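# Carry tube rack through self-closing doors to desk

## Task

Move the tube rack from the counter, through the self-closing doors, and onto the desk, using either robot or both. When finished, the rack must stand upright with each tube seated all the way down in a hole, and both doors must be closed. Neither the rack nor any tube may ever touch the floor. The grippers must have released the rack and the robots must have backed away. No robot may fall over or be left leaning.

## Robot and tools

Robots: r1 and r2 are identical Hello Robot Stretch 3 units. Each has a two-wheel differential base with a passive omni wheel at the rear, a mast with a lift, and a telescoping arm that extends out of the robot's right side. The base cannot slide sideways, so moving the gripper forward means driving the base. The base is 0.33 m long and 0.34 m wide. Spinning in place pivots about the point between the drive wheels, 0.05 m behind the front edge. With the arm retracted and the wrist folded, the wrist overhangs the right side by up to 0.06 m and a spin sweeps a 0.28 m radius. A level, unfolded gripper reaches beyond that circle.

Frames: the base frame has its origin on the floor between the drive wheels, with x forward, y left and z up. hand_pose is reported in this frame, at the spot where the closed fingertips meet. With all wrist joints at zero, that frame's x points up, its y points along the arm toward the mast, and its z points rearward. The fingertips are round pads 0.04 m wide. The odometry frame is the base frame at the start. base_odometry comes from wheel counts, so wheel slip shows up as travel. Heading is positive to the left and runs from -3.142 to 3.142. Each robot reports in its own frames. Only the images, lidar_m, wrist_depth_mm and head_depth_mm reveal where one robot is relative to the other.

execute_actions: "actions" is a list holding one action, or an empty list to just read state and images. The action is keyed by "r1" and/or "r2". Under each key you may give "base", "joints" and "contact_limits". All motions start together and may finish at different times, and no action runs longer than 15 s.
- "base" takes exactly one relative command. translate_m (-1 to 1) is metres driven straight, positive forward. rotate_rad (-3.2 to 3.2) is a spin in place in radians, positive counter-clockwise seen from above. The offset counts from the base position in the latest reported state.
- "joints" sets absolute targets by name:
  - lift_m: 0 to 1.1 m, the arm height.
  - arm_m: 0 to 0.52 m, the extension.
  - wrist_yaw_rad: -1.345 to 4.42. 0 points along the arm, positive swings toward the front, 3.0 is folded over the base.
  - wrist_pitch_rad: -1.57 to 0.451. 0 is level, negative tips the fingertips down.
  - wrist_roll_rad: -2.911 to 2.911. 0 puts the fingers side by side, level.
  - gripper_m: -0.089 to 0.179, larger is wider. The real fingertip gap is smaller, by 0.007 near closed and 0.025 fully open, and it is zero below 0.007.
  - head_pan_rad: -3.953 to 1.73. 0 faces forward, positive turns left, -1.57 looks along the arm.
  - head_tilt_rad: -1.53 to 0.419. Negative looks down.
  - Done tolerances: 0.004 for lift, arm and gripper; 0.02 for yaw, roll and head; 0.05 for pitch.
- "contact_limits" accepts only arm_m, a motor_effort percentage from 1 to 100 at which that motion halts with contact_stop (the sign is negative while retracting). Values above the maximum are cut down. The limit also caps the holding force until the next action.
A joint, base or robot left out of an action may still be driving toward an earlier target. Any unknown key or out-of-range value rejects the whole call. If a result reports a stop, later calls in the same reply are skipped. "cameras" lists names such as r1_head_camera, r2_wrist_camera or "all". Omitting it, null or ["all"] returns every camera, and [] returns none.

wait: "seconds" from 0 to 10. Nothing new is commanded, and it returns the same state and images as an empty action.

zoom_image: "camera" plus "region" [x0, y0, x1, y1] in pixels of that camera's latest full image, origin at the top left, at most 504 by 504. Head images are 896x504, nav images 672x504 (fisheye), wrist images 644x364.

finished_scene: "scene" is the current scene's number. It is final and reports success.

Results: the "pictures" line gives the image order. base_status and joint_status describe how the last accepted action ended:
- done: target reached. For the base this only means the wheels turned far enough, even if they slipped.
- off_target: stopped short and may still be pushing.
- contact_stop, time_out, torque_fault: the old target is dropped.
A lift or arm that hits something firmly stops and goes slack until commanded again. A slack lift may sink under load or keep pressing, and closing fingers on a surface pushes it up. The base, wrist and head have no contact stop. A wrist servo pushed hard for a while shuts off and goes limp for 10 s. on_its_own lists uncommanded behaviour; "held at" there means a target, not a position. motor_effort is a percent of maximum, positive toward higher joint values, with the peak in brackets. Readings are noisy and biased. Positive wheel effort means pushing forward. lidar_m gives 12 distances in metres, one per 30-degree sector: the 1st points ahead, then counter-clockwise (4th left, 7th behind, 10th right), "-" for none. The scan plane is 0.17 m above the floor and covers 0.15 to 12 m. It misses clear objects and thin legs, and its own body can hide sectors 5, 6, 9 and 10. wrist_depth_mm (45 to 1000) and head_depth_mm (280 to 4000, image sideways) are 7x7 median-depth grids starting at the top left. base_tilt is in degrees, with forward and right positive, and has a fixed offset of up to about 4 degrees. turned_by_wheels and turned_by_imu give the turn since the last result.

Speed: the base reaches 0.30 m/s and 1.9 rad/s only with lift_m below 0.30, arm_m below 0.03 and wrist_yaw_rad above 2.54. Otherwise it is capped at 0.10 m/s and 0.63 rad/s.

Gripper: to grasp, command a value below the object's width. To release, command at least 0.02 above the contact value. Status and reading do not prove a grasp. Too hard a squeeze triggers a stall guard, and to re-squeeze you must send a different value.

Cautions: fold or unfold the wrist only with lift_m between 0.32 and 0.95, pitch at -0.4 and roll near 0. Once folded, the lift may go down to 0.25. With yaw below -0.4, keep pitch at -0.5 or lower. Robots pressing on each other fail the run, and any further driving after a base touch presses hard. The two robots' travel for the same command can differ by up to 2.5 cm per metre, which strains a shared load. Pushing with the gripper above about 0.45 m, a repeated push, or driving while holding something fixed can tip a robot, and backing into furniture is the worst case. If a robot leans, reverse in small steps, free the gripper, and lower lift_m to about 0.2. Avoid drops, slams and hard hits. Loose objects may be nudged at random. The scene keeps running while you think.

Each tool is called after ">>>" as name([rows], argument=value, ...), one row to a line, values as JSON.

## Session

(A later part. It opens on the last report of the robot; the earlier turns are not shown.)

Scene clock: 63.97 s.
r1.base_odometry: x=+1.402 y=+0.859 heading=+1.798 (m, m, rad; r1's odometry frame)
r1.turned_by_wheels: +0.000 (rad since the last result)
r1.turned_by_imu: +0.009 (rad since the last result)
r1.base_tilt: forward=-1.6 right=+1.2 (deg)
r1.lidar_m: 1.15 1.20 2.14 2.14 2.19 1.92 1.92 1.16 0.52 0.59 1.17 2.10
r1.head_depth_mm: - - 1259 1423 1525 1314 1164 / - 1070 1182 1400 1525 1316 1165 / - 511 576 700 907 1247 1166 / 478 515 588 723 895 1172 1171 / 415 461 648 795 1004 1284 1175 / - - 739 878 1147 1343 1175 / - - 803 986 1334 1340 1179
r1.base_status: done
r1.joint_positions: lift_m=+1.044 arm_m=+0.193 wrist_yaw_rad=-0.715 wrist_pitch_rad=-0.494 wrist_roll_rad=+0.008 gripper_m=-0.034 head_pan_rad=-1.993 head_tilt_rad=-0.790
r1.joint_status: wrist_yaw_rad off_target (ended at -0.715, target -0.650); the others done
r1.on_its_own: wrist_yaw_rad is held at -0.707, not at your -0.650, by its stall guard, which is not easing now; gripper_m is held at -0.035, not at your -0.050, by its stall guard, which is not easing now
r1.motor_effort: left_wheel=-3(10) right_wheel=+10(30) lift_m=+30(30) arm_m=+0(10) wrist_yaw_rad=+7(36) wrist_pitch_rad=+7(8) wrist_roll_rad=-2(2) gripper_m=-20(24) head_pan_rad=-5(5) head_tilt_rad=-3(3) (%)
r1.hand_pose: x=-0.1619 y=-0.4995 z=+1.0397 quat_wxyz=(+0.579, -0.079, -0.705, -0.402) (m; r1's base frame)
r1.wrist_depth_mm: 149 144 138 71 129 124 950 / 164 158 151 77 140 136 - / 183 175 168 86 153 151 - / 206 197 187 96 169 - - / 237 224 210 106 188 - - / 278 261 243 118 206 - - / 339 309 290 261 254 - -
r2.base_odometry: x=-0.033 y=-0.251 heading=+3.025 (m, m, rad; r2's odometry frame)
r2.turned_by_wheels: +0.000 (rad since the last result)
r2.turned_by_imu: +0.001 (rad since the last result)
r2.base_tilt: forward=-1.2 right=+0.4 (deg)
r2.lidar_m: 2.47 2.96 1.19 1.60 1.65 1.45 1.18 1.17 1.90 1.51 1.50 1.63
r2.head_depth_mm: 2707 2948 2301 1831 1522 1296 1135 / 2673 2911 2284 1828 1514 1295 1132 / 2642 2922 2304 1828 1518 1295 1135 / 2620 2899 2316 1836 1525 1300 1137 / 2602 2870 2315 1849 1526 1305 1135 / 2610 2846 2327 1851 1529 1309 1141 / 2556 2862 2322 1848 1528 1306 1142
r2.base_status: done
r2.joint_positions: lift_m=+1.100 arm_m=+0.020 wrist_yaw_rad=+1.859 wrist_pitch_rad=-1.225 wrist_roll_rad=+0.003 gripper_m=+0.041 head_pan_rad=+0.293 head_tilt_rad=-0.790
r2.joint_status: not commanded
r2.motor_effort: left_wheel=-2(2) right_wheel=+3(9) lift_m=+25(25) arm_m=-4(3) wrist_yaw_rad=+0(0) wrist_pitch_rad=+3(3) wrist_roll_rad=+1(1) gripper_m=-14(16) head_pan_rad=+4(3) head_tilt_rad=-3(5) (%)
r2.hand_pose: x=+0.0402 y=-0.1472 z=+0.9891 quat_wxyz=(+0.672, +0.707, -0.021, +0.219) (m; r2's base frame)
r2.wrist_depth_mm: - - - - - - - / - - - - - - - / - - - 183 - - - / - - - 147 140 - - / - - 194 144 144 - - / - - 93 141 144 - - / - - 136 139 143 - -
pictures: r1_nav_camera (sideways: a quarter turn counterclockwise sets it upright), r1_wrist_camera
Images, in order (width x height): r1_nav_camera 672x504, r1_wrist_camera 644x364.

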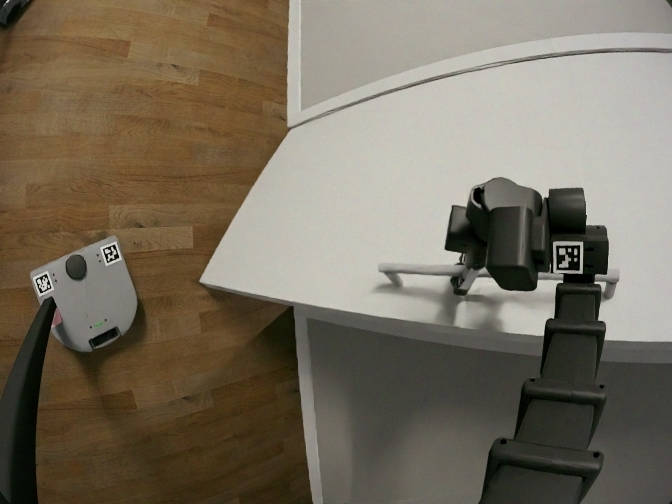

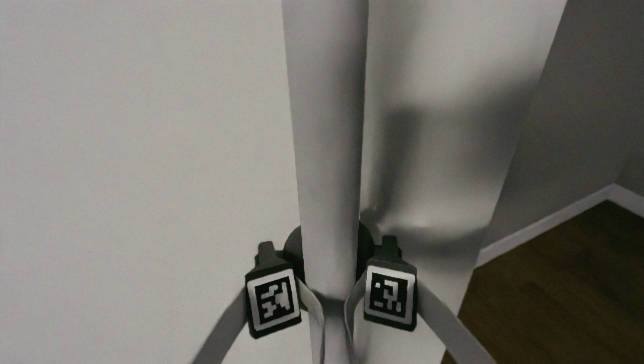

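>>> execute_actions([
  {"r1":{"base":{"translate_m":0.15},"joints":{"arm_m":0.155,"wrist_yaw_rad":-0.9}},"r2":{"base":{"translate_m":0.2}}},
], cameras=[])

>>> execute_actions([
  {"r1":{"base":{"translate_m":0.17},"joints":{"arm_m":0.14,"wrist_yaw_rad":-1.08}},"r2":{"base":{"translate_m":0.2}}},
], cameras=[])

>>> execute_actions([
  {"r1":{"base":{"translate_m":0.17},"joints":{"arm_m":0.155,"wrist_yaw_rad":-1.25,"head_pan_rad":-2.4}},"r2":{"base":{"rotate_rad":0.38},"joints":{"head_pan_rad":0.9}}},
], cameras=["r1_wrist_camera","r1_nav_camera","r2_nav_camera"])

Scene clock: 67.63 s.
r1.base_odometry: x=+1.368 y=+1.006 heading=+1.798 (m, m, rad; r1's odometry frame)
r1.turned_by_wheels: +0.000 (rad since the last result)
r1.turned_by_imu: +0.100 (rad since the last result)
r1.base_tilt: forward=-1.6 right=+1.2 (deg)
r1.lidar_m: 0.90 0.97 2.09 2.11 2.21 2.03 1.76 1.15 0.44 0.63 1.33 2.10
r1.head_depth_mm: - - 1250 1430 1520 1315 1162 / - 447 484 560 711 1269 1163 / - 424 540 617 765 962 1147 / - 518 631 742 923 1228 1169 / - - 734 887 1165 1325 1172 / - - - 1107 1482 1340 1179 / - - 1154 1392 1549 1341 1182
r1.base_status: done
r1.joint_positions: lift_m=+1.044 arm_m=+0.155 wrist_yaw_rad=-0.976 wrist_pitch_rad=-0.492 wrist_roll_rad=+0.010 gripper_m=-0.034 head_pan_rad=-1.993 head_tilt_rad=-0.791
r1.joint_status: wrist_yaw_rad off_target (ended at -0.976, target -0.900); the others done
r1.on_its_own: wrist_yaw_rad is held at -0.966, not at your -0.900, by its stall guard, which is not easing now; gripper_m is held at -0.035, not at your -0.050, by its stall guard, which is not easing now
r1.motor_effort: left_wheel=-2(20) right_wheel=+8(33) lift_m=+26(30) arm_m=+2(12) wrist_yaw_rad=+7(53) wrist_pitch_rad=+6(11) wrist_roll_rad=-3(3) gripper_m=-20(26) head_pan_rad=-5(5) head_tilt_rad=-3(3) (%)
r1.hand_pose: x=-0.1992 y=-0.4197 z=+1.0404 quat_wxyz=(+0.521, -0.172, -0.689, -0.473) (m; r1's base frame)
r1.wrist_depth_mm: 152 147 140 71 128 123 - / 168 161 153 77 140 133 - / 189 178 169 86 152 148 - / 213 201 188 96 168 169 - / 246 230 212 105 187 - - / 291 267 247 118 204 - - / 355 320 293 262 251 - -
r2.base_odometry: x=-0.231 y=-0.228 heading=+3.024 (m, m, rad; r2's odometry frame)
r2.turned_by_wheels: +0.000 (rad since the last result)
r2.turned_by_imu: +0.000 (rad since the last result)
r2.base_tilt: forward=-1.2 right=+0.4 (deg)
r2.lidar_m: 2.35 2.77 0.96 1.40 1.72 1.68 1.37 1.36 1.80 1.44 1.42 1.54
r2.head_depth_mm: 2487 2820 2312 1821 1510 1293 1129 / 2489 2801 2309 1828 1519 1294 1132 / 2479 2784 2315 1828 1520 1298 1137 / 2448 2766 2306 1837 1521 1296 1132 / 2415 2732 2319 1837 1534 1302 1134 / 2392 2742 2326 1834 1530 1308 1135 / 2418 2746 2347 1846 1531 1306 1139
r2.base_status: done
r2.joint_positions: lift_m=+1.100 arm_m=+0.020 wrist_yaw_rad=+1.859 wrist_pitch_rad=-1.225 wrist_roll_rad=+0.003 gripper_m=+0.041 head_pan_rad=+0.293 head_tilt_rad=-0.790
r2.joint_status: not commanded
r2.motor_effort: left_wheel=-2(2) right_wheel=+3(8) lift_m=+25(25) arm_m=-3(3) wrist_yaw_rad=+1(1) wrist_pitch_rad=+3(2) wrist_roll_rad=+1(1) gripper_m=-15(15) head_pan_rad=+3(3) head_tilt_rad=-4(5) (%)
r2.hand_pose: x=+0.0402 y=-0.1472 z=+0.9891 quat_wxyz=(+0.672, +0.707, -0.021, +0.219) (m; r2's base frame)
r2.wrist_depth_mm: - - - - - - - / - - - - - - - / - - - 183 - - - / - - - 147 140 - - / - - 195 144 145 - - / - - 93 141 145 - - / - - 137 139 143 - -
pictures: none
No camera images: the call's "cameras" was empty. Leave "cameras" out to get every camera's image.

Scene clock: 71.20 s.
r1.base_odometry: x=+1.330 y=+1.171 heading=+1.798 (m, m, rad; r1's odometry frame)
r1.turned_by_wheels: +0.000 (rad since the last result)
r1.turned_by_imu: +0.039 (rad since the last result)
r1.base_tilt: forward=-1.6 right=+1.2 (deg)
r1.lidar_m: 2.00 0.66 2.03 2.06 2.34 2.18 1.78 1.24 0.40 0.79 1.45 1.95
r1.head_depth_mm: - - 435 483 1423 1315 1156 / - - 482 544 629 788 1125 / - 497 539 654 797 983 1139 / - 597 742 861 1088 1286 1167 / - - - 1217 1476 1335 1173 / - - - 1560 1545 1334 1175 / - - - 1568 1544 1343 1182
r1.base_status: done
r1.joint_positions: lift_m=+1.044 arm_m=+0.140 wrist_yaw_rad=-1.096 wrist_pitch_rad=-0.490 wrist_roll_rad=+0.001 gripper_m=-0.034 head_pan_rad=-1.993 head_tilt_rad=-0.791
r1.joint_status: all done
r1.on_its_own: gripper_m is held at -0.035, not at your -0.050, by its stall guard, which is not easing now
r1.motor_effort: left_wheel=-3(11) right_wheel=+10(15) lift_m=+27(28) arm_m=-2(10) wrist_yaw_rad=+12(41) wrist_pitch_rad=+5(5) wrist_roll_rad=+1(3) gripper_m=-20(24) head_pan_rad=-5(5) head_tilt_rad=-3(4) (%)
r1.hand_pose: x=-0.2124 y=-0.3831 z=+1.0407 quat_wxyz=(+0.496, -0.211, -0.675, -0.504) (m; r1's base frame)
r1.wrist_depth_mm: 175 163 148 71 126 118 114 / 198 180 163 78 137 127 - / 226 201 180 86 149 137 - / 260 229 203 96 163 151 - / 312 268 232 107 180 171 - / 387 319 275 117 194 - - / 504 394 325 261 241 - -
r2.base_odometry: x=-0.430 y=-0.204 heading=+3.024 (m, m, rad; r2's odometry frame)
r2.turned_by_wheels: +0.000 (rad since the last result)
r2.turned_by_imu: +0.000 (rad since the last result)
r2.base_tilt: forward=-1.1 right=+0.4 (deg)
r2.lidar_m: 2.22 2.59 0.77 0.76 1.61 1.91 1.55 1.54 1.70 1.36 1.35 1.46
r2.head_depth_mm: 2356 2691 2305 1823 1517 1292 1125 / 2309 2663 2309 1835 1519 1294 1129 / 2310 2643 2304 1826 1522 1298 1130 / 2282 2614 2319 1842 1525 1303 1137 / 2253 2601 2324 1835 1526 1302 1136 / 2254 2562 2332 1843 1533 1302 1138 / 2223 2549 2336 1849 1528 1303 1138
r2.base_status: done
r2.joint_positions: lift_m=+1.100 arm_m=+0.020 wrist_yaw_rad=+1.859 wrist_pitch_rad=-1.225 wrist_roll_rad=+0.003 gripper_m=+0.041 head_pan_rad=+0.293 head_tilt_rad=-0.790
r2.joint_status: not commanded
r2.motor_effort: left_wheel=-2(2) right_wheel=+3(8) lift_m=+25(25) arm_m=-3(2) wrist_yaw_rad=+0(1) wrist_pitch_rad=+3(2) wrist_roll_rad=+1(1) gripper_m=-14(15) head_pan_rad=+3(3) head_tilt_rad=-4(5) (%)
r2.hand_pose: x=+0.0402 y=-0.1472 z=+0.9891 quat_wxyz=(+0.672, +0.707, -0.021, +0.219) (m; r2's base frame)
r2.wrist_depth_mm: - - - - - - - / - - - - - - - / - - - 184 - - - / - - - 147 140 - - / - - 195 144 144 - - / - - 93 142 144 - - / - - 136 139 143 - -
pictures: none
No camera images: the call's "cameras" was empty. Leave "cameras" out to get every camera's image.

Scene clock: 74.60 s.
r1.base_odometry: x=+1.291 y=+1.337 heading=+1.798 (m, m, rad; r1's odometry frame)
r1.turned_by_wheels: +0.000 (rad since the last result)
r1.turned_by_imu: +0.001 (rad since the last result)
r1.base_tilt: forward=-1.6 right=+1.2 (deg)
r1.lidar_m: 1.83 0.55 0.64 1.98 2.51 2.33 1.90 1.37 0.39 1.20 1.55 1.80
r1.head_depth_mm: - - - - 1525 1314 1160 / - - - 1716 1526 1316 1163 / - - - 1812 1526 1317 1168 / - - 454 516 640 852 1133 / - - 467 546 734 1087 1174 / - - 541 624 1059 1310 1175 / - - 711 1031 1494 1342 1179
r1.base_status: done
r1.joint_positions: lift_m=+1.044 arm_m=+0.155 wrist_yaw_rad=-1.147 wrist_pitch_rad=-0.489 wrist_roll_rad=+0.000 gripper_m=-0.034 head_pan_rad=-2.393 head_tilt_rad=-0.791
r1.joint_status: wrist_yaw_rad off_target (ended at -1.147, target -1.250); the others done
r1.on_its_own: wrist_yaw_rad is held at -1.153, not at your -1.250, by its stall guard, which is not easing now; gripper_m is held at -0.035, not at your -0.050, by its stall guard, which is not easing now
r1.motor_effort: left_wheel=-1(6) right_wheel=+6(22) lift_m=+27(28) arm_m=-2(2) wrist_yaw_rad=-5(26) wrist_pitch_rad=+4(5) wrist_roll_rad=+2(2) gripper_m=-19(22) head_pan_rad=-5(41) head_tilt_rad=-3(3) (%)
r1.hand_pose: x=-0.2174 y=-0.3884 z=+1.0411 quat_wxyz=(+0.484, -0.228, -0.669, -0.516) (m; r1's base frame)
r1.wrist_depth_mm: 220 187 160 71 124 112 101 / 252 211 177 78 134 119 109 / 299 240 198 86 145 128 122 / 366 279 224 96 159 139 - / 466 335 260 106 175 152 - / 658 421 319 118 185 174 - / 817 558 372 146 228 - -
r2.base_odometry: x=-0.430 y=-0.204 heading=-2.879 (m, m, rad; r2's odometry frame)
r2.turned_by_wheels: +0.380 (rad since the last result)
r2.turned_by_imu: +0.384 (rad since the last result)
r2.base_tilt: forward=-1.1 right=+0.4 (deg)
r2.lidar_m: 2.59 2.57 0.61 1.18 1.86 1.59 1.54 1.93 1.40 1.35 1.39 1.89
r2.head_depth_mm: 2605 2828 2294 1826 1516 1296 1131 / 2383 2744 2302 1827 1513 1290 1130 / 2182 2549 2293 1823 1521 1300 1137 / 1969 618 725 885 1270 1247 1136 / 1799 2062 2249 1841 1335 1223 1137 / 1797 2863 2219 1468 1525 1278 1139 / 3043 1004 1196 1557 1537 1308 1140
r2.base_status: done
r2.joint_positions: lift_m=+1.100 arm_m=+0.020 wrist_yaw_rad=+1.859 wrist_pitch_rad=-1.225 wrist_roll_rad=+0.003 gripper_m=+0.041 head_pan_rad=+0.893 head_tilt_rad=-0.790
r2.joint_status: all done
r2.motor_effort: left_wheel=-2(5) right_wheel=+3(8) lift_m=+26(25) arm_m=-3(4) wrist_yaw_rad=+1(1) wrist_pitch_rad=+3(3) wrist_roll_rad=+1(1) gripper_m=-14(15) head_pan_rad=+3(35) head_tilt_rad=-4(4) (%)
r2.hand_pose: x=+0.0402 y=-0.1472 z=+0.9891 quat_wxyz=(+0.672, +0.707, -0.021, +0.219) (m; r2's base frame)
r2.wrist_depth_mm: - - - - - - - / - - - - - - - / - - - 184 - - - / - - - 147 140 - - / - - 194 144 144 - - / - - 93 142 144 - - / - - 136 139 143 - -
pictures: r1_nav_camera (sideways: a quarter turn counterclockwise sets it upright), r1_wrist_camera, r2_nav_camera (sideways: a quarter turn counterclockwise sets it upright)
Images, in order (width x height): r1_nav_camera 672x504, r1_wrist_camera 644x364, r2_nav_camera 672x504.

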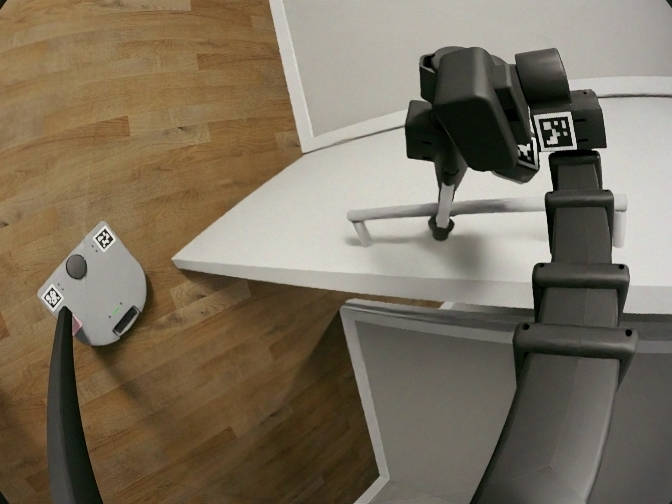

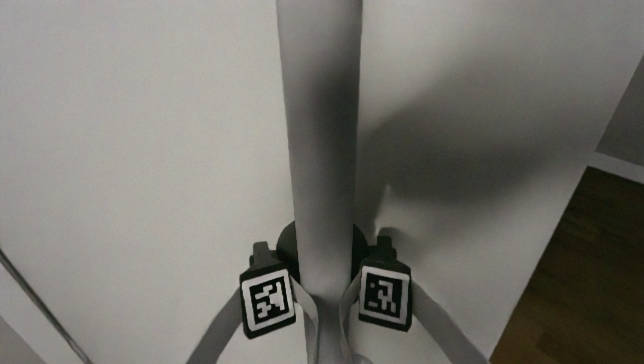

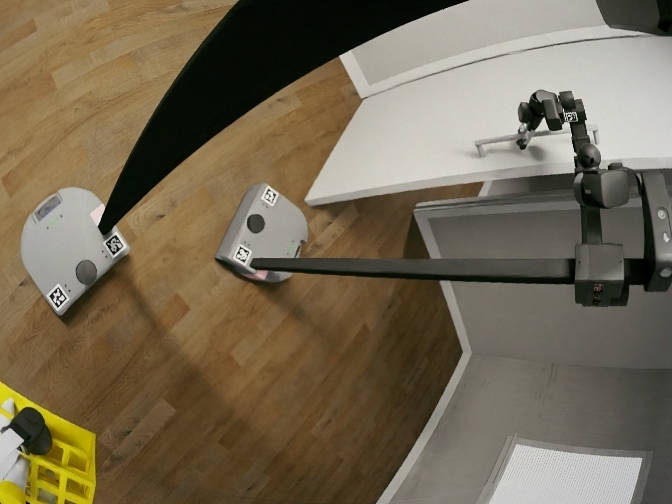

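>>> execute_actions([
  {"r1":{"base":{"translate_m":0.15},"joints":{"arm_m":0.215,"wrist_yaw_rad":-1.2}},"r2":{"base":{"translate_m":0.76}}},
], cameras=["r1_nav_camera"])

>>> execute_actions([
  {"r2":{"base":{"rotate_rad":1.55},"joints":{"head_pan_rad":0}}},
], cameras=["r2_head_camera","r2_nav_camera"])

Scene clock: 83.73 s.
r1.base_odometry: x=+1.258 y=+1.483 heading=+1.797 (m, m, rad; r1's odometry frame)
r1.turned_by_wheels: +0.000 (rad since the last result)
r1.turned_by_imu: -0.136 (rad since the last result)
r1.base_tilt: forward=-1.6 right=+1.2 (deg)
r1.lidar_m: 1.69 2.19 1.91 1.92 0.68 2.45 2.41 1.47 0.43 1.11 1.45 1.68
r1.head_depth_mm: - - - - 1519 1317 1158 / - - - 1718 1526 1322 1164 / - - - 1808 1534 1322 1167 / - - 2026 1729 1471 990 1150 / - - 493 574 750 1088 1175 / - - 594 675 1018 1317 1177 / - - 712 951 1458 1341 1179
r1.base_status: done
r1.joint_positions: lift_m=+1.044 arm_m=+0.215 wrist_yaw_rad=-1.252 wrist_pitch_rad=-0.487 wrist_roll_rad=+0.009 gripper_m=-0.034 head_pan_rad=-2.393 head_tilt_rad=-0.791
r1.joint_status: wrist_yaw_rad off_target (ended at -1.252, target -1.200); the others done
r1.on_its_own: wrist_yaw_rad is held at -1.250, not at your -1.200, by its stall guard, which is not easing now; gripper_m is held at -0.035, not at your -0.050, by its stall guard, which is not easing now
r1.motor_effort: left_wheel=-2(8) right_wheel=+6(27) lift_m=+28(27) arm_m=+2(12) wrist_yaw_rad=+1(65) wrist_pitch_rad=+3(5) wrist_roll_rad=-3(2) gripper_m=-19(28) head_pan_rad=-5(4) head_tilt_rad=-4(3) (%)
r1.hand_pose: x=-0.2257 y=-0.4268 z=+1.0413 quat_wxyz=(+0.453, -0.266, -0.658, -0.540) (m; r1's base frame)
r1.wrist_depth_mm: 174 161 147 71 126 117 117 / 195 178 162 78 136 127 - / 222 200 180 86 149 137 - / 257 228 201 96 163 151 - / 308 264 228 106 181 173 - / 377 314 274 118 194 - - / 489 389 322 196 240 - -
r2.base_odometry: x=-1.164 y=-0.402 heading=-2.879 (m, m, rad; r2's odometry frame)
r2.turned_by_wheels: +0.000 (rad since the last result)
r2.turned_by_imu: +0.003 (rad since the last result)
r2.base_tilt: forward=-1.2 right=+0.4 (deg)
r2.lidar_m: 1.82 1.90 1.87 1.79 2.24 0.66 2.31 1.92 1.40 1.34 1.39 1.89
r2.head_depth_mm: 1883 2079 2199 1824 1513 1297 1130 / 2073 2313 2301 1825 1512 1298 1129 / 2175 2478 2318 1827 1512 1300 1134 / 1997 2295 2317 1847 1522 1299 1136 / 1847 2100 2243 1835 1516 1300 1136 / 1727 1944 2165 1846 1524 1305 1139 / 1614 1798 2035 1853 1536 1308 1139
r2.base_status: done
r2.joint_positions: lift_m=+1.100 arm_m=+0.020 wrist_yaw_rad=+1.859 wrist_pitch_rad=-1.225 wrist_roll_rad=+0.003 gripper_m=+0.041 head_pan_rad=+0.893 head_tilt_rad=-0.790
r2.joint_status: not commanded
r2.motor_effort: left_wheel=-2(2) right_wheel=+3(9) lift_m=+26(25) arm_m=-3(3) wrist_yaw_rad=+1(0) wrist_pitch_rad=+3(3) wrist_roll_rad=+1(1) gripper_m=-14(15) head_pan_rad=+3(4) head_tilt_rad=-5(5) (%)
r2.hand_pose: x=+0.0402 y=-0.1472 z=+0.9891 quat_wxyz=(+0.672, +0.707, -0.021, +0.219) (m; r2's base frame)
r2.wrist_depth_mm: - - - - - - - / - - - - - - - / - - - 184 - - - / - - - 147 140 - - / - - 194 144 144 - - / - - 93 141 144 - - / 935 - 136 139 143 - -
pictures: r1_nav_camera (sideways: a quarter turn counterclockwise sets it upright)
Images, in order (width x height): r1_nav_camera 672x504.

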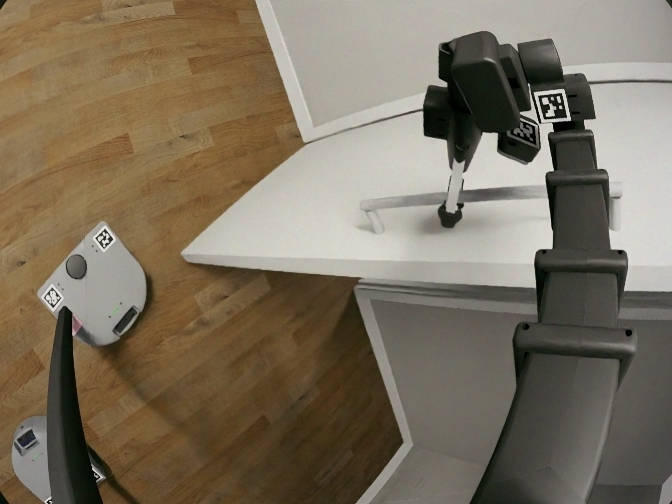

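Scene clock: 87.13 s.
r1.base_odometry: x=+1.258 y=+1.483 heading=+1.797 (m, m, rad; r1's odometry frame)
r1.turned_by_wheels: +0.000 (rad since the last result)
r1.turned_by_imu: +0.001 (rad since the last result)
r1.base_tilt: forward=-1.6 right=+1.2 (deg)
r1.lidar_m: 1.68 2.19 1.91 1.92 2.24 2.46 2.42 1.47 0.43 1.12 1.46 1.68
r1.head_depth_mm: - - - - 1525 1317 1157 / - - - 1721 1520 1319 1161 / - - - 1812 1519 1325 1166 / - - 2042 1724 1470 991 1150 / - - 493 575 750 1087 1172 / - - 595 675 1019 1316 1178 / - - 710 952 1460 1341 1183
r1.base_status: not commanded
r1.joint_positions: lift_m=+1.044 arm_m=+0.215 wrist_yaw_rad=-1.252 wrist_pitch_rad=-0.487 wrist_roll_rad=+0.009 gripper_m=-0.034 head_pan_rad=-2.393 head_tilt_rad=-0.791
r1.joint_status: not commanded
r1.on_its_own: wrist_yaw_rad is held at -1.250, not at your -1.200, by its stall guard, which is not easing now; gripper_m is held at -0.035, not at your -0.050, by its stall guard, which is not easing now
r1.motor_effort: left_wheel=-2(2) right_wheel=+6(6) lift_m=+27(27) arm_m=+3(2) wrist_yaw_rad=+1(1) wrist_pitch_rad=+3(3) wrist_roll_rad=-2(2) gripper_m=-19(19) head_pan_rad=-5(5) head_tilt_rad=-3(3) (%)
r1.hand_pose: x=-0.2257 y=-0.4268 z=+1.0413 quat_wxyz=(+0.453, -0.266, -0.658, -0.540) (m; r1's base frame)
r1.wrist_depth_mm: 174 161 148 71 126 117 116 / 196 178 162 78 137 127 - / 221 200 180 86 149 137 - / 257 227 201 96 163 151 - / 308 264 229 106 181 173 - / 377 315 273 118 194 - - / 492 388 321 196 239 - -
r2.base_odometry: x=-1.164 y=-0.402 heading=-1.329 (m, m, rad; r2's odometry frame)
r2.turned_by_wheels: +1.550 (rad since the last result)
r2.turned_by_imu: +1.570 (rad since the last result)
r2.base_tilt: forward=-1.1 right=+0.4 (deg)
r2.lidar_m: 1.79 1.06 0.66 2.31 1.94 1.40 1.34 1.39 1.88 1.83 1.89 1.87
r2.head_depth_mm: 1560 1784 2064 1816 1514 1292 1130 / 1563 1785 2083 1830 1523 1299 1139 / 3488 1863 2133 1832 1515 1299 1133 / 3721 3117 2313 1837 1529 1300 1136 / 3692 3108 2315 1835 1528 1298 1135 / 3704 3152 2336 1847 1525 1279 1135 / 3568 2743 1389 1699 1533 1167 1138
r2.base_status: done
r2.joint_positions: lift_m=+1.100 arm_m=+0.020 wrist_yaw_rad=+1.859 wrist_pitch_rad=-1.225 wrist_roll_rad=+0.003 gripper_m=+0.041 head_pan_rad=+0.007 head_tilt_rad=-0.790
r2.joint_status: all done
r2.motor_effort: left_wheel=-2(6) right_wheel=+3(8) lift_m=+26(26) arm_m=-4(3) wrist_yaw_rad=+0(1) wrist_pitch_rad=+3(3) wrist_roll_rad=+1(1) gripper_m=-15(14) head_pan_rad=-3(44) head_tilt_rad=-4(4) (%)
r2.hand_pose: x=+0.0401 y=-0.1472 z=+0.9890 quat_wxyz=(+0.672, +0.707, -0.021, +0.219) (m; r2's base frame)
r2.wrist_depth_mm: - - - - - - - / - - - - - - - / - - - 184 - - - / - - - 147 139 - - / - - 194 144 144 - - / - - 93 141 144 - - / - - 136 139 143 - -
pictures: r2_head_camera (sideways: a quarter turn clockwise sets it upright), r2_nav_camera (sideways: a quarter turn counterclockwise sets it upright)
Images, in order (width x height): r2_head_camera 896x504, r2_nav_camera 672x504.

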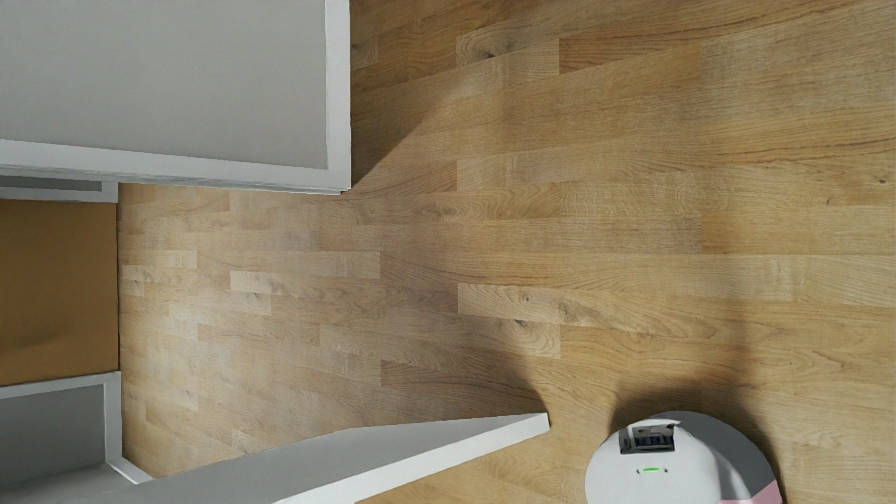

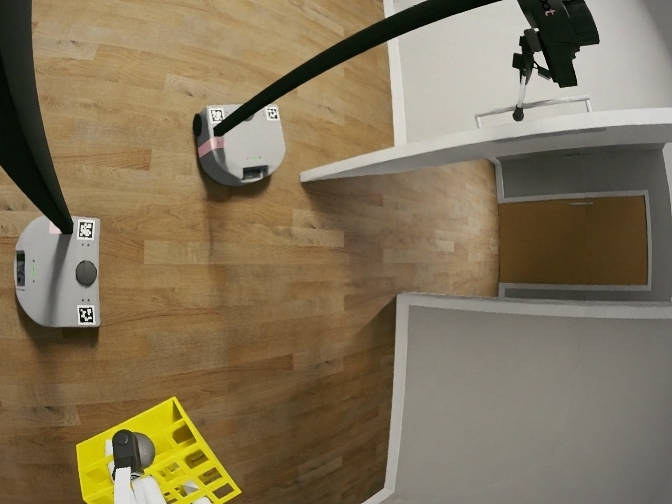

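>>> execute_actions([
  {"r1":{"base":{"translate_m":0.1},"joints":{"arm_m":0.235,"wrist_yaw_rad":-1.3}},"r2":{"base":{"rotate_rad":0.22}}},
], cameras=[])

>>> execute_actions([
  {"r2":{"base":{"translate_m":0.5},"joints":{"head_tilt_rad":-1.1,"head_pan_rad":0.3}}},
], cameras=["r2_nav_camera"])

Scene clock: 89.83 s.
r1.base_odometry: x=+1.235 y=+1.580 heading=+1.797 (m, m, rad; r1's odometry frame)
r1.turned_by_wheels: +0.000 (rad since the last result)
r1.turned_by_imu: +0.001 (rad since the last result)
r1.base_tilt: forward=-1.6 right=+1.2 (deg)
r1.lidar_m: 1.59 2.16 1.88 1.89 0.86 2.55 2.47 1.55 0.43 1.25 1.48 1.59
r1.head_depth_mm: - - - - 1511 1314 1161 / - - - 1717 1516 1322 1161 / - - - 1801 1529 1322 1165 / - - 2034 1767 1468 1251 1148 / - - 493 572 742 1139 1173 / - - 627 726 1199 1329 1179 / - - 679 1252 1551 1341 1183
r1.base_status: done
r1.joint_positions: lift_m=+1.044 arm_m=+0.235 wrist_yaw_rad=-1.287 wrist_pitch_rad=-0.485 wrist_roll_rad=+0.003 gripper_m=-0.034 head_pan_rad=-2.393 head_tilt_rad=-0.791
r1.joint_status: all done
r1.on_its_own: gripper_m is held at -0.035, not at your -0.050, by its stall guard, which is not easing now
r1.motor_effort: left_wheel=+0(7) right_wheel=+6(29) lift_m=+28(27) arm_m=+0(5) wrist_yaw_rad=-10(18) wrist_pitch_rad=+2(3) wrist_roll_rad=+1(2) gripper_m=-19(20) head_pan_rad=-5(5) head_tilt_rad=-3(3) (%)
r1.hand_pose: x=-0.2283 y=-0.4401 z=+1.0419 quat_wxyz=(+0.446, -0.276, -0.652, -0.548) (m; r1's base frame)
r1.wrist_depth_mm: 196 174 154 71 125 114 106 / 223 194 169 78 135 122 118 / 256 220 188 86 146 132 - / 306 251 212 96 160 143 - / 378 298 242 107 177 160 - / 488 363 292 118 190 187 - / 697 464 345 242 234 - -
r2.base_odometry: x=-1.164 y=-0.402 heading=-1.109 (m, m, rad; r2's odometry frame)
r2.turned_by_wheels: +0.220 (rad since the last result)
r2.turned_by_imu: +0.222 (rad since the last result)
r2.base_tilt: forward=-1.2 right=+0.4 (deg)
r2.lidar_m: 1.21 0.72 0.74 2.30 1.61 1.34 1.34 1.51 1.84 1.83 2.05 1.80
r2.head_depth_mm: 3502 1791 2029 1816 1523 1294 1133 / 3642 3105 2289 1830 1509 1294 1131 / 3711 3108 2315 1822 1511 1299 1135 / 3815 3116 2308 1834 1524 1299 1134 / 3565 1852 1949 1790 1530 1300 1138 / 1164 1208 1277 1560 1491 1271 1139 / 915 1076 2256 1842 1343 1215 1143
r2.base_status: done
r2.joint_positions: lift_m=+1.100 arm_m=+0.020 wrist_yaw_rad=+1.859 wrist_pitch_rad=-1.225 wrist_roll_rad=+0.003 gripper_m=+0.041 head_pan_rad=+0.007 head_tilt_rad=-0.790
r2.joint_status: not commanded
r2.motor_effort: left_wheel=-2(6) right_wheel=+3(7) lift_m=+25(26) arm_m=-3(3) wrist_yaw_rad=+1(1) wrist_pitch_rad=+3(3) wrist_roll_rad=+1(1) gripper_m=-15(14) head_pan_rad=-4(4) head_tilt_rad=-4(4) (%)
r2.hand_pose: x=+0.0401 y=-0.1472 z=+0.9890 quat_wxyz=(+0.672, +0.707, -0.021, +0.219) (m; r2's base frame)
r2.wrist_depth_mm: - - - - - - - / - - - - - - - / - - - 184 - - - / - - - 147 140 - - / - - 195 144 144 - - / - - 93 141 144 - - / - - 136 138 143 - -
pictures: none
No camera images: the call's "cameras" was empty. Leave "cameras" out to get every camera's image.

Scene clock: 96.23 s.
r1.base_odometry: x=+1.235 y=+1.580 heading=+1.797 (m, m, rad; r1's odometry frame)
r1.turned_by_wheels: +0.000 (rad since the last result)
r1.turned_by_imu: +0.002 (rad since the last result)
r1.base_tilt: forward=-1.6 right=+1.2 (deg)
r1.lidar_m: 1.59 2.16 1.88 1.89 2.21 0.49 2.47 1.55 0.43 1.26 1.49 1.58
r1.head_depth_mm: - - - - 1518 1316 1161 / - - - 1720 1521 1318 1164 / - - - 1804 1533 1317 1167 / - - 2033 1771 1469 1254 1149 / - - 493 573 743 1138 1174 / - - 629 727 1193 1331 1179 / - - 678 1251 1549 1340 1180
r1.base_status: not commanded
r1.joint_positions: lift_m=+1.044 arm_m=+0.235 wrist_yaw_rad=-1.287 wrist_pitch_rad=-0.485 wrist_roll_rad=+0.003 gripper_m=-0.034 head_pan_rad=-2.393 head_tilt_rad=-0.791
r1.joint_status: not commanded
r1.on_its_own: gripper_m is held at -0.035, not at your -0.050, by its stall guard, which is not easing now
r1.motor_effort: left_wheel=-1(1) right_wheel=+6(6) lift_m=+27(28) arm_m=+0(0) wrist_yaw_rad=-10(11) wrist_pitch_rad=+2(2) wrist_roll_rad=+0(1) gripper_m=-19(19) head_pan_rad=-5(5) head_tilt_rad=-3(3) (%)
r1.hand_pose: x=-0.2283 y=-0.4401 z=+1.0419 quat_wxyz=(+0.446, -0.276, -0.652, -0.548) (m; r1's base frame)
r1.wrist_depth_mm: 196 174 154 71 125 114 106 / 222 194 169 78 135 122 117 / 256 221 187 86 147 132 - / 304 253 212 96 160 143 - / 380 299 244 107 177 160 - / 489 364 292 118 190 187 - / 693 458 344 243 234 - -
r2.base_odometry: x=-0.941 y=-0.849 heading=-1.109 (m, m, rad; r2's odometry frame)
r2.turned_by_wheels: +0.000 (rad since the last result)
r2.turned_by_imu: +0.002 (rad since the last result)
r2.base_tilt: forward=-1.2 right=+0.4 (deg)
r2.lidar_m: 1.08 0.62 0.58 0.49 2.19 1.84 1.83 2.06 1.94 1.93 1.57 1.32
r2.head_depth_mm: 2147 1831 1619 1443 1306 1187 1077 / 2139 1846 1625 1448 1307 1189 1092 / 1243 1676 1629 1453 1316 1190 - / 905 1089 1373 1451 1307 1194 - / 713 819 974 1366 1310 1200 - / 594 706 1598 1468 1167 1173 1128 / 1795 1876 1648 1464 1154 1091 1116
r2.base_status: done
r2.joint_positions: lift_m=+1.100 arm_m=+0.020 wrist_yaw_rad=+1.859 wrist_pitch_rad=-1.225 wrist_roll_rad=+0.003 gripper_m=+0.041 head_pan_rad=+0.293 head_tilt_rad=-1.086
r2.joint_status: all done
r2.motor_effort: left_wheel=-2(3) right_wheel=+2(9) lift_m=+25(25) arm_m=-3(3) wrist_yaw_rad=+1(0) wrist_pitch_rad=+3(3) wrist_roll_rad=+1(1) gripper_m=-15(15) head_pan_rad=+3(24) head_tilt_rad=-6(23) (%)
r2.hand_pose: x=+0.0401 y=-0.1472 z=+0.9890 quat_wxyz=(+0.672, +0.707, -0.021, +0.219) (m; r2's base frame)
r2.wrist_depth_mm: - - - - - - - / - - - - - - - / - - - 183 - - - / - - - 148 140 - - / - - 196 144 144 - - / - - 93 141 144 - - / - - 136 139 143 - -
pictures: r2_nav_camera (sideways: a quarter turn counterclockwise sets it upright)
Images, in order (width x height): r2_nav_camera 672x504.

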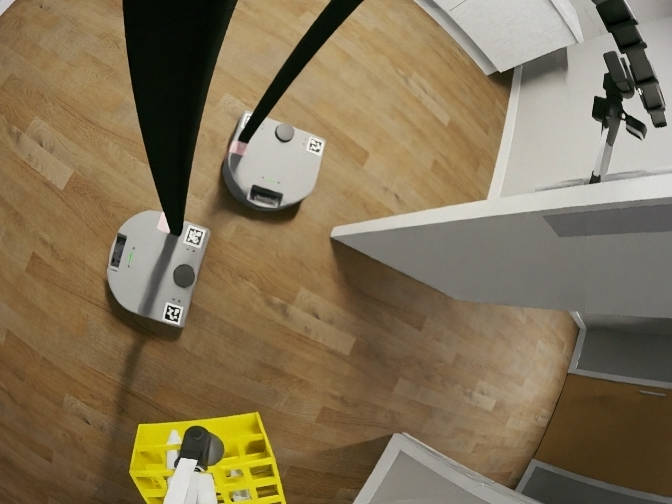

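>>> execute_actions([
  {"r2":{"base":{"translate_m":1.0},"joints":{"head_tilt_rad":-1.4}}},
], cameras=["r2_nav_camera"])

Scene clock: 107.67 s.
r1.base_odometry: x=+1.235 y=+1.580 heading=+1.797 (m, m, rad; r1's odometry frame)
r1.turned_by_wheels: +0.000 (rad since the last result)
r1.turned_by_imu: +0.003 (rad since the last result)
r1.base_tilt: forward=-1.6 right=+1.3 (deg)
r1.lidar_m: 1.59 2.16 1.88 1.89 2.21 2.55 2.46 1.55 0.43 1.25 1.49 1.59
r1.head_depth_mm: - - - - 1513 1318 1160 / - - - 1718 1521 1316 1161 / - - - 1806 1433 1324 1164 / - - 2034 1552 1347 1249 1150 / - - 494 572 745 1140 1174 / - - 627 727 1196 1338 1176 / - - 678 1252 1553 1342 1177
r1.base_status: not commanded
r1.joint_positions: lift_m=+1.044 arm_m=+0.235 wrist_yaw_rad=-1.287 wrist_pitch_rad=-0.485 wrist_roll_rad=+0.003 gripper_m=-0.034 head_pan_rad=-2.393 head_tilt_rad=-0.791
r1.joint_status: not commanded
r1.on_its_own: gripper_m is held at -0.035, not at your -0.050, by its stall guard, which is not easing now
r1.motor_effort: left_wheel=+0(1) right_wheel=+6(6) lift_m=+27(27) arm_m=+0(0) wrist_yaw_rad=-10(10) wrist_pitch_rad=+2(2) wrist_roll_rad=+1(0) gripper_m=-20(19) head_pan_rad=-5(5) head_tilt_rad=-3(3) (%)
r1.hand_pose: x=-0.2283 y=-0.4401 z=+1.0419 quat_wxyz=(+0.446, -0.276, -0.652, -0.548) (m; r1's base frame)
r1.wrist_depth_mm: 196 174 153 71 125 114 106 / 222 195 170 78 135 122 118 / 257 219 188 86 147 132 - / 307 253 212 96 161 143 - / 376 295 243 107 177 160 - / 490 361 292 118 190 187 - / 687 462 344 242 234 - -
r2.base_odometry: x=-0.496 y=-1.745 heading=-1.109 (m, m, rad; r2's odometry frame)
r2.turned_by_wheels: +0.000 (rad since the last result)
r2.turned_by_imu: +0.004 (rad since the last result)
r2.base_tilt: forward=-1.1 right=+0.4 (deg)
r2.lidar_m: 2.15 0.36 0.28 0.28 0.29 0.43 2.81 2.56 2.14 0.72 0.59 2.05
r2.head_depth_mm: 1463 1394 1338 1287 1227 1187 1149 / 1461 1402 1341 1290 1237 1199 1154 / 1475 1407 1346 1297 1254 1185 1155 / 1477 1413 1351 1299 1268 - 1159 / 1464 852 1011 1279 1269 1191 1166 / 517 587 700 871 1093 1203 1168 / 420 476 548 646 762 1092 1164
r2.base_status: done
r2.joint_positions: lift_m=+1.100 arm_m=+0.020 wrist_yaw_rad=+1.859 wrist_pitch_rad=-1.225 wrist_roll_rad=+0.003 gripper_m=+0.041 head_pan_rad=+0.293 head_tilt_rad=-1.383
r2.joint_status: all done
r2.motor_effort: left_wheel=-2(2) right_wheel=+3(8) lift_m=+26(25) arm_m=-3(3) wrist_yaw_rad=+0(1) wrist_pitch_rad=+3(3) wrist_roll_rad=+1(0) gripper_m=-15(15) head_pan_rad=+4(3) head_tilt_rad=-7(25) (%)
r2.hand_pose: x=+0.0401 y=-0.1472 z=+0.9890 quat_wxyz=(+0.672, +0.707, -0.021, +0.219) (m; r2's base frame)
r2.wrist_depth_mm: 411 529 831 - - - - / 439 571 922 - - - - / 465 630 866 184 - - - / 494 689 908 147 139 - 672 / 534 738 195 143 145 854 578 / 598 859 93 141 144 - 783 / 630 889 136 140 143 - -
pictures: r2_nav_camera (sideways: a quarter turn counterclockwise sets it upright)
Images, in order (width x height): r2_nav_camera 672x504.

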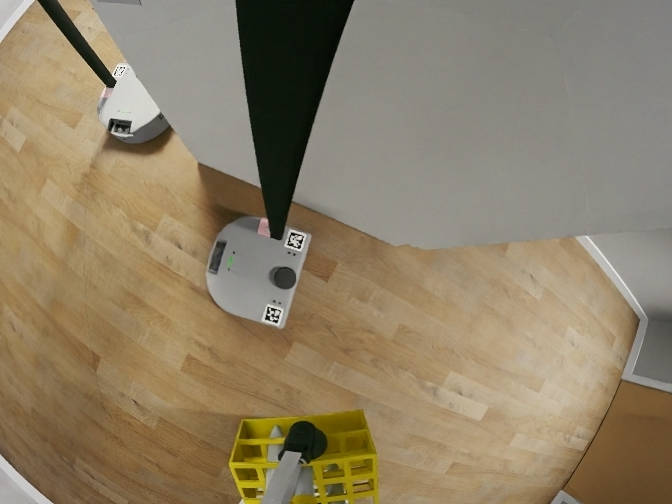

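>>> execute_actions([
  {"r1":{"base":{"translate_m":-0.15},"joints":{"arm_m":0.21,"wrist_yaw_rad":-1.22}}},
], cameras=[])

>>> execute_actions([
  {"r1":{"joints":{"gripper_m":0.12}}},
], cameras=[])

>>> execute_actions([
  {"r1":{"base":{"translate_m":0.1},"joints":{"lift_m":0.98}}},
], cameras=["r1_nav_camera","r2_nav_camera"])

Scene clock: 110.77 s.
r1.base_odometry: x=+1.269 y=+1.434 heading=+1.797 (m, m, rad; r1's odometry frame)
r1.turned_by_wheels: +0.000 (rad since the last result)
r1.turned_by_imu: +0.000 (rad since the last result)
r1.base_tilt: forward=-1.6 right=+1.2 (deg)
r1.lidar_m: 1.74 2.21 1.93 1.93 2.25 2.40 2.39 1.43 0.43 0.97 1.44 1.73
r1.head_depth_mm: - - - - 1519 1313 1163 / - - - 1724 1525 1316 1162 / - - - 1810 1536 1326 1167 / - - 534 1724 1316 996 1147 / - - 496 579 750 1070 1172 / - - 582 669 968 1313 1179 / - - 677 877 1354 1342 1181
r1.base_status: done
r1.joint_positions: lift_m=+1.044 arm_m=+0.210 wrist_yaw_rad=-1.238 wrist_pitch_rad=-0.485 wrist_roll_rad=+0.008 gripper_m=-0.034 head_pan_rad=-2.393 head_tilt_rad=-0.791
r1.joint_status: all done
r1.on_its_own: gripper_m is held at -0.035, not at your -0.050, by its stall guard, which is not easing now; wrist_yaw_rad is at rest, and its effort (+13) is outside its rest range (-12 to +12)
r1.motor_effort: left_wheel=-3(6) right_wheel=+9(26) lift_m=+28(27) arm_m=-2(7) wrist_yaw_rad=+13(17) wrist_pitch_rad=+3(3) wrist_roll_rad=-2(1) gripper_m=-20(20) head_pan_rad=-5(6) head_tilt_rad=-3(4) (%)
r1.hand_pose: x=-0.2250 y=-0.4253 z=+1.0417 quat_wxyz=(+0.458, -0.262, -0.659, -0.536) (m; r1's base frame)
r1.wrist_depth_mm: 165 156 144 72 127 120 - / 184 172 159 78 138 129 - / 208 191 176 86 150 141 - / 238 217 196 96 165 157 - / 277 249 222 107 183 183 - / 339 292 261 118 198 - - / 425 358 309 262 242 - -
r2.base_odometry: x=-0.496 y=-1.745 heading=-1.109 (m, m, rad; r2's odometry frame)
r2.turned_by_wheels: +0.000 (rad since the last result)
r2.turned_by_imu: -0.001 (rad since the last result)
r2.base_tilt: forward=-1.2 right=+0.4 (deg)
r2.lidar_m: 2.15 0.32 0.22 0.20 0.21 0.26 2.81 2.55 2.15 0.72 0.59 2.05
r2.head_depth_mm: 1457 1395 1339 1291 1223 1190 1153 / 1465 1406 1341 1287 1240 1195 1154 / 1476 1408 1347 1289 1256 1191 1156 / 1477 1405 1354 1301 1263 - 1157 / 1463 849 935 1135 1177 1196 1164 / 495 547 612 691 777 987 1157 / 387 417 453 497 540 644 692
r2.base_status: not commanded
r2.joint_positions: lift_m=+1.100 arm_m=+0.020 wrist_yaw_rad=+1.859 wrist_pitch_rad=-1.225 wrist_roll_rad=+0.003 gripper_m=+0.041 head_pan_rad=+0.293 head_tilt_rad=-1.383
r2.joint_status: not commanded
r2.motor_effort: left_wheel=-2(2) right_wheel=+3(2) lift_m=+25(25) arm_m=-3(3) wrist_yaw_rad=+1(1) wrist_pitch_rad=+3(2) wrist_roll_rad=+1(1) gripper_m=-14(15) head_pan_rad=+3(3) head_tilt_rad=-7(6) (%)
r2.hand_pose: x=+0.0401 y=-0.1472 z=+0.9890 quat_wxyz=(+0.672, +0.707, -0.021, +0.219) (m; r2's base frame)
r2.wrist_depth_mm: 368 492 808 - - - - / 378 520 867 - - - - / 396 550 789 183 - - - / 414 582 770 147 139 - 673 / 427 601 193 144 144 848 576 / 465 652 93 141 144 - 789 / 465 640 136 139 143 - -
pictures: none
No camera images: the call's "cameras" was empty. Leave "cameras" out to get every camera's image.

Scene clock: 113.33 s.
r1.base_odometry: x=+1.269 y=+1.434 heading=+1.797 (m, m, rad; r1's odometry frame)
r1.turned_by_wheels: +0.000 (rad since the last result)
r1.turned_by_imu: +0.001 (rad since the last result)
r1.base_tilt: forward=-1.6 right=+1.2 (deg)
r1.lidar_m: 1.73 2.20 1.93 1.93 2.26 2.40 2.39 1.43 0.45 1.00 1.44 1.73
r1.head_depth_mm: - - - - 1515 1313 1161 / - - - 1719 1528 1318 1165 / - - - 1814 1532 1327 1162 / - - 535 624 759 1009 1166 / - - 555 645 835 1175 1177 / - - 596 765 1046 1311 1174 / - - 733 941 1406 1344 1177
r1.base_status: not commanded
r1.joint_positions: lift_m=+1.044 arm_m=+0.210 wrist_yaw_rad=-1.222 wrist_pitch_rad=-0.494 wrist_roll_rad=+0.008 gripper_m=+0.120 head_pan_rad=-2.393 head_tilt_rad=-0.791
r1.joint_status: all done
r1.motor_effort: left_wheel=+0(3) right_wheel=+0(9) lift_m=+27(27) arm_m=-2(2) wrist_yaw_rad=+2(14) wrist_pitch_rad=+6(6) wrist_roll_rad=-1(2) gripper_m=+0(83) head_pan_rad=-5(6) head_tilt_rad=-3(3) (%)
r1.hand_pose: x=-0.2228 y=-0.4281 z=+1.0400 quat_wxyz=(+0.460, -0.254, -0.662, -0.534) (m; r1's base frame)
r1.wrist_depth_mm: 197 186 174 162 149 146 - / 219 205 190 177 163 158 - / 247 228 211 194 178 174 - / 281 258 235 215 199 197 - / 332 298 265 241 222 - - / 396 363 306 276 253 - - / 500 440 365 320 294 - -
r2.base_odometry: x=-0.496 y=-1.745 heading=-1.109 (m, m, rad; r2's odometry frame)
r2.turned_by_wheels: +0.000 (rad since the last result)
r2.turned_by_imu: +0.001 (rad since the last result)
r2.base_tilt: forward=-1.2 right=+0.4 (deg)
r2.lidar_m: 2.15 0.31 0.20 0.19 0.19 0.24 2.82 2.55 2.14 0.72 0.59 2.06
r2.head_depth_mm: 1454 1398 1339 1286 1222 1187 1153 / 1465 1400 1338 1292 1239 1199 1155 / 1472 1411 1347 1294 1259 1186 1162 / 1476 1407 1350 1300 1267 - 1160 / 1465 850 919 1087 1106 1189 1163 / 491 536 589 654 724 868 1025 / 378 404 433 468 501 578 612
r2.base_status: not commanded
r2.joint_positions: lift_m=+1.100 arm_m=+0.020 wrist_yaw_rad=+1.860 wrist_pitch_rad=-1.226 wrist_roll_rad=+0.003 gripper_m=+0.041 head_pan_rad=+0.295 head_tilt_rad=-1.384
r2.joint_status: not commanded
r2.motor_effort: left_wheel=+1(8) right_wheel=-3(31) lift_m=+24(25) arm_m=+0(3) wrist_yaw_rad=+1(0) wrist_pitch_rad=+4(4) wrist_roll_rad=+1(1) gripper_m=-15(16) head_pan_rad=+2(2) head_tilt_rad=-7(8) (%)
r2.hand_pose: x=+0.0399 y=-0.1470 z=+0.9891 quat_wxyz=(+0.672, +0.707, -0.021, +0.219) (m; r2's base frame)
r2.wrist_depth_mm: 361 488 816 - - - - / 371 506 866 - - - - / 382 532 771 183 - - - / 398 557 751 147 147 - 671 / 405 578 195 143 144 833 575 / 439 607 93 142 144 - 789 / 438 604 136 139 144 - -
pictures: none
No camera images: the call's "cameras" was empty. Leave "cameras" out to get every camera's image.

Scene clock: 115.30 s.
r1.base_odometry: x=+1.247 y=+1.532 heading=+1.797 (m, m, rad; r1's odometry frame)
r1.turned_by_wheels: +0.000 (rad since the last result)
r1.turned_by_imu: +0.001 (rad since the last result)
r1.base_tilt: forward=-1.6 right=+1.2 (deg)
r1.lidar_m: 1.63 2.17 1.90 1.90 2.22 2.50 2.45 0.52 0.55 1.24 1.47 1.63
r1.head_depth_mm: 1479 1717 2003 - - - 1157 / 1387 1608 1820 - - 1265 1164 / 446 506 - - - 1251 1166 / 474 541 - - 1025 1239 1171 / 491 574 - - 1179 1307 1174 / 573 648 - 1169 1420 1338 1173 / 640 706 - 1341 1526 1340 1182
r1.base_status: done
r1.joint_positions: lift_m=+0.980 arm_m=+0.210 wrist_yaw_rad=-1.222 wrist_pitch_rad=-0.494 wrist_roll_rad=+0.008 gripper_m=+0.120 head_pan_rad=-2.393 head_tilt_rad=-0.791
r1.joint_status: all done
r1.motor_effort: left_wheel=+0(2) right_wheel=+0(6) lift_m=+19(25) arm_m=-2(1) wrist_yaw_rad=+1(0) wrist_pitch_rad=+7(7) wrist_roll_rad=-2(1) gripper_m=+1(1) head_pan_rad=-5(6) head_tilt_rad=-3(3) (%)
r1.hand_pose: x=-0.2227 y=-0.4281 z=+0.9762 quat_wxyz=(+0.460, -0.253, -0.662, -0.534) (m; r1's base frame)
r1.wrist_depth_mm: 312 295 274 258 234 238 - / 349 323 300 281 257 - - / 394 359 334 309 282 - - / 446 408 372 346 308 - - / 524 472 425 384 347 - - / 625 571 482 438 400 - - / 794 692 578 513 479 - -
r2.base_odometry: x=-0.496 y=-1.745 heading=-1.109 (m, m, rad; r2's odometry frame)
r2.turned_by_wheels: +0.000 (rad since the last result)
r2.turned_by_imu: +0.000 (rad since the last result)
r2.base_tilt: forward=-1.2 right=+0.4 (deg)
r2.lidar_m: 2.15 0.31 0.20 0.19 0.19 0.24 2.81 2.55 2.15 0.72 0.59 2.05
r2.head_depth_mm: 1456 1392 1337 1286 1220 1187 1152 / 1455 1397 1344 1292 1238 1196 1149 / 1471 1404 1347 1295 1255 1193 1161 / 1474 1406 1349 1303 1264 - 1157 / 1458 850 919 1089 1099 1191 1164 / 491 535 589 654 722 866 1030 / 378 404 433 468 502 578 614
r2.base_status: not commanded
r2.joint_positions: lift_m=+1.100 arm_m=+0.020 wrist_yaw_rad=+1.860 wrist_pitch_rad=-1.226 wrist_roll_rad=+0.003 gripper_m=+0.041 head_pan_rad=+0.295 head_tilt_rad=-1.384
r2.joint_status: not commanded
r2.motor_effort: left_wheel=+1(1) right_wheel=-3(3) lift_m=+24(24) arm_m=+0(0) wrist_yaw_rad=+0(0) wrist_pitch_rad=+3(3) wrist_roll_rad=+1(1) gripper_m=-14(15) head_pan_rad=+2(2) head_tilt_rad=-7(6) (%)
r2.hand_pose: x=+0.0399 y=-0.1470 z=+0.9891 quat_wxyz=(+0.672, +0.707, -0.021, +0.219) (m; r2's base frame)
r2.wrist_depth_mm: 361 491 824 - - - - / 369 511 865 - - - - / 382 528 773 184 - - - / 398 555 754 147 147 - 671 / 406 584 194 144 145 840 575 / 436 619 93 142 144 - 784 / 443 600 137 139 144 - -
pictures: r1_nav_camera (sideways: a quarter turn counterclockwise sets it upright), r2_nav_camera (sideways: a quarter turn counterclockwise sets it upright)
Images, in order (width x height): r1_nav_camera 672x504, r2_nav_camera 672x504.

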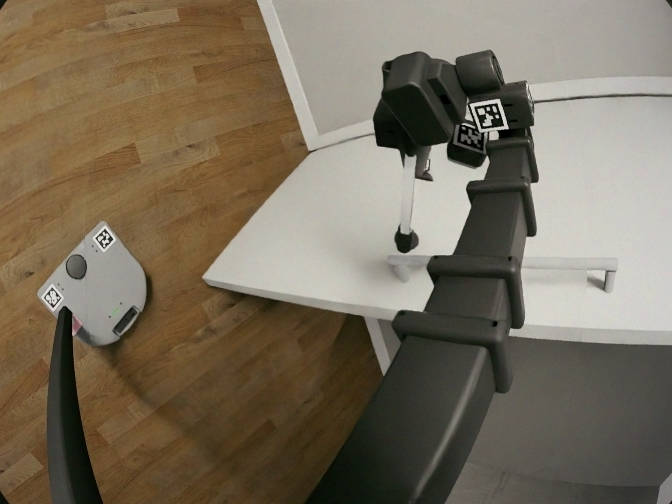

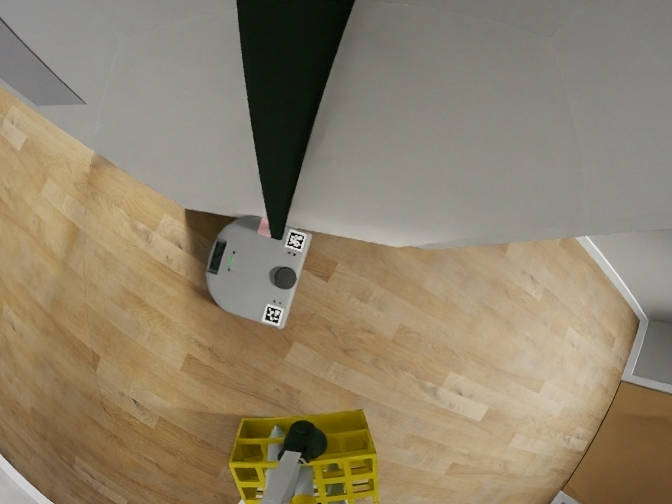

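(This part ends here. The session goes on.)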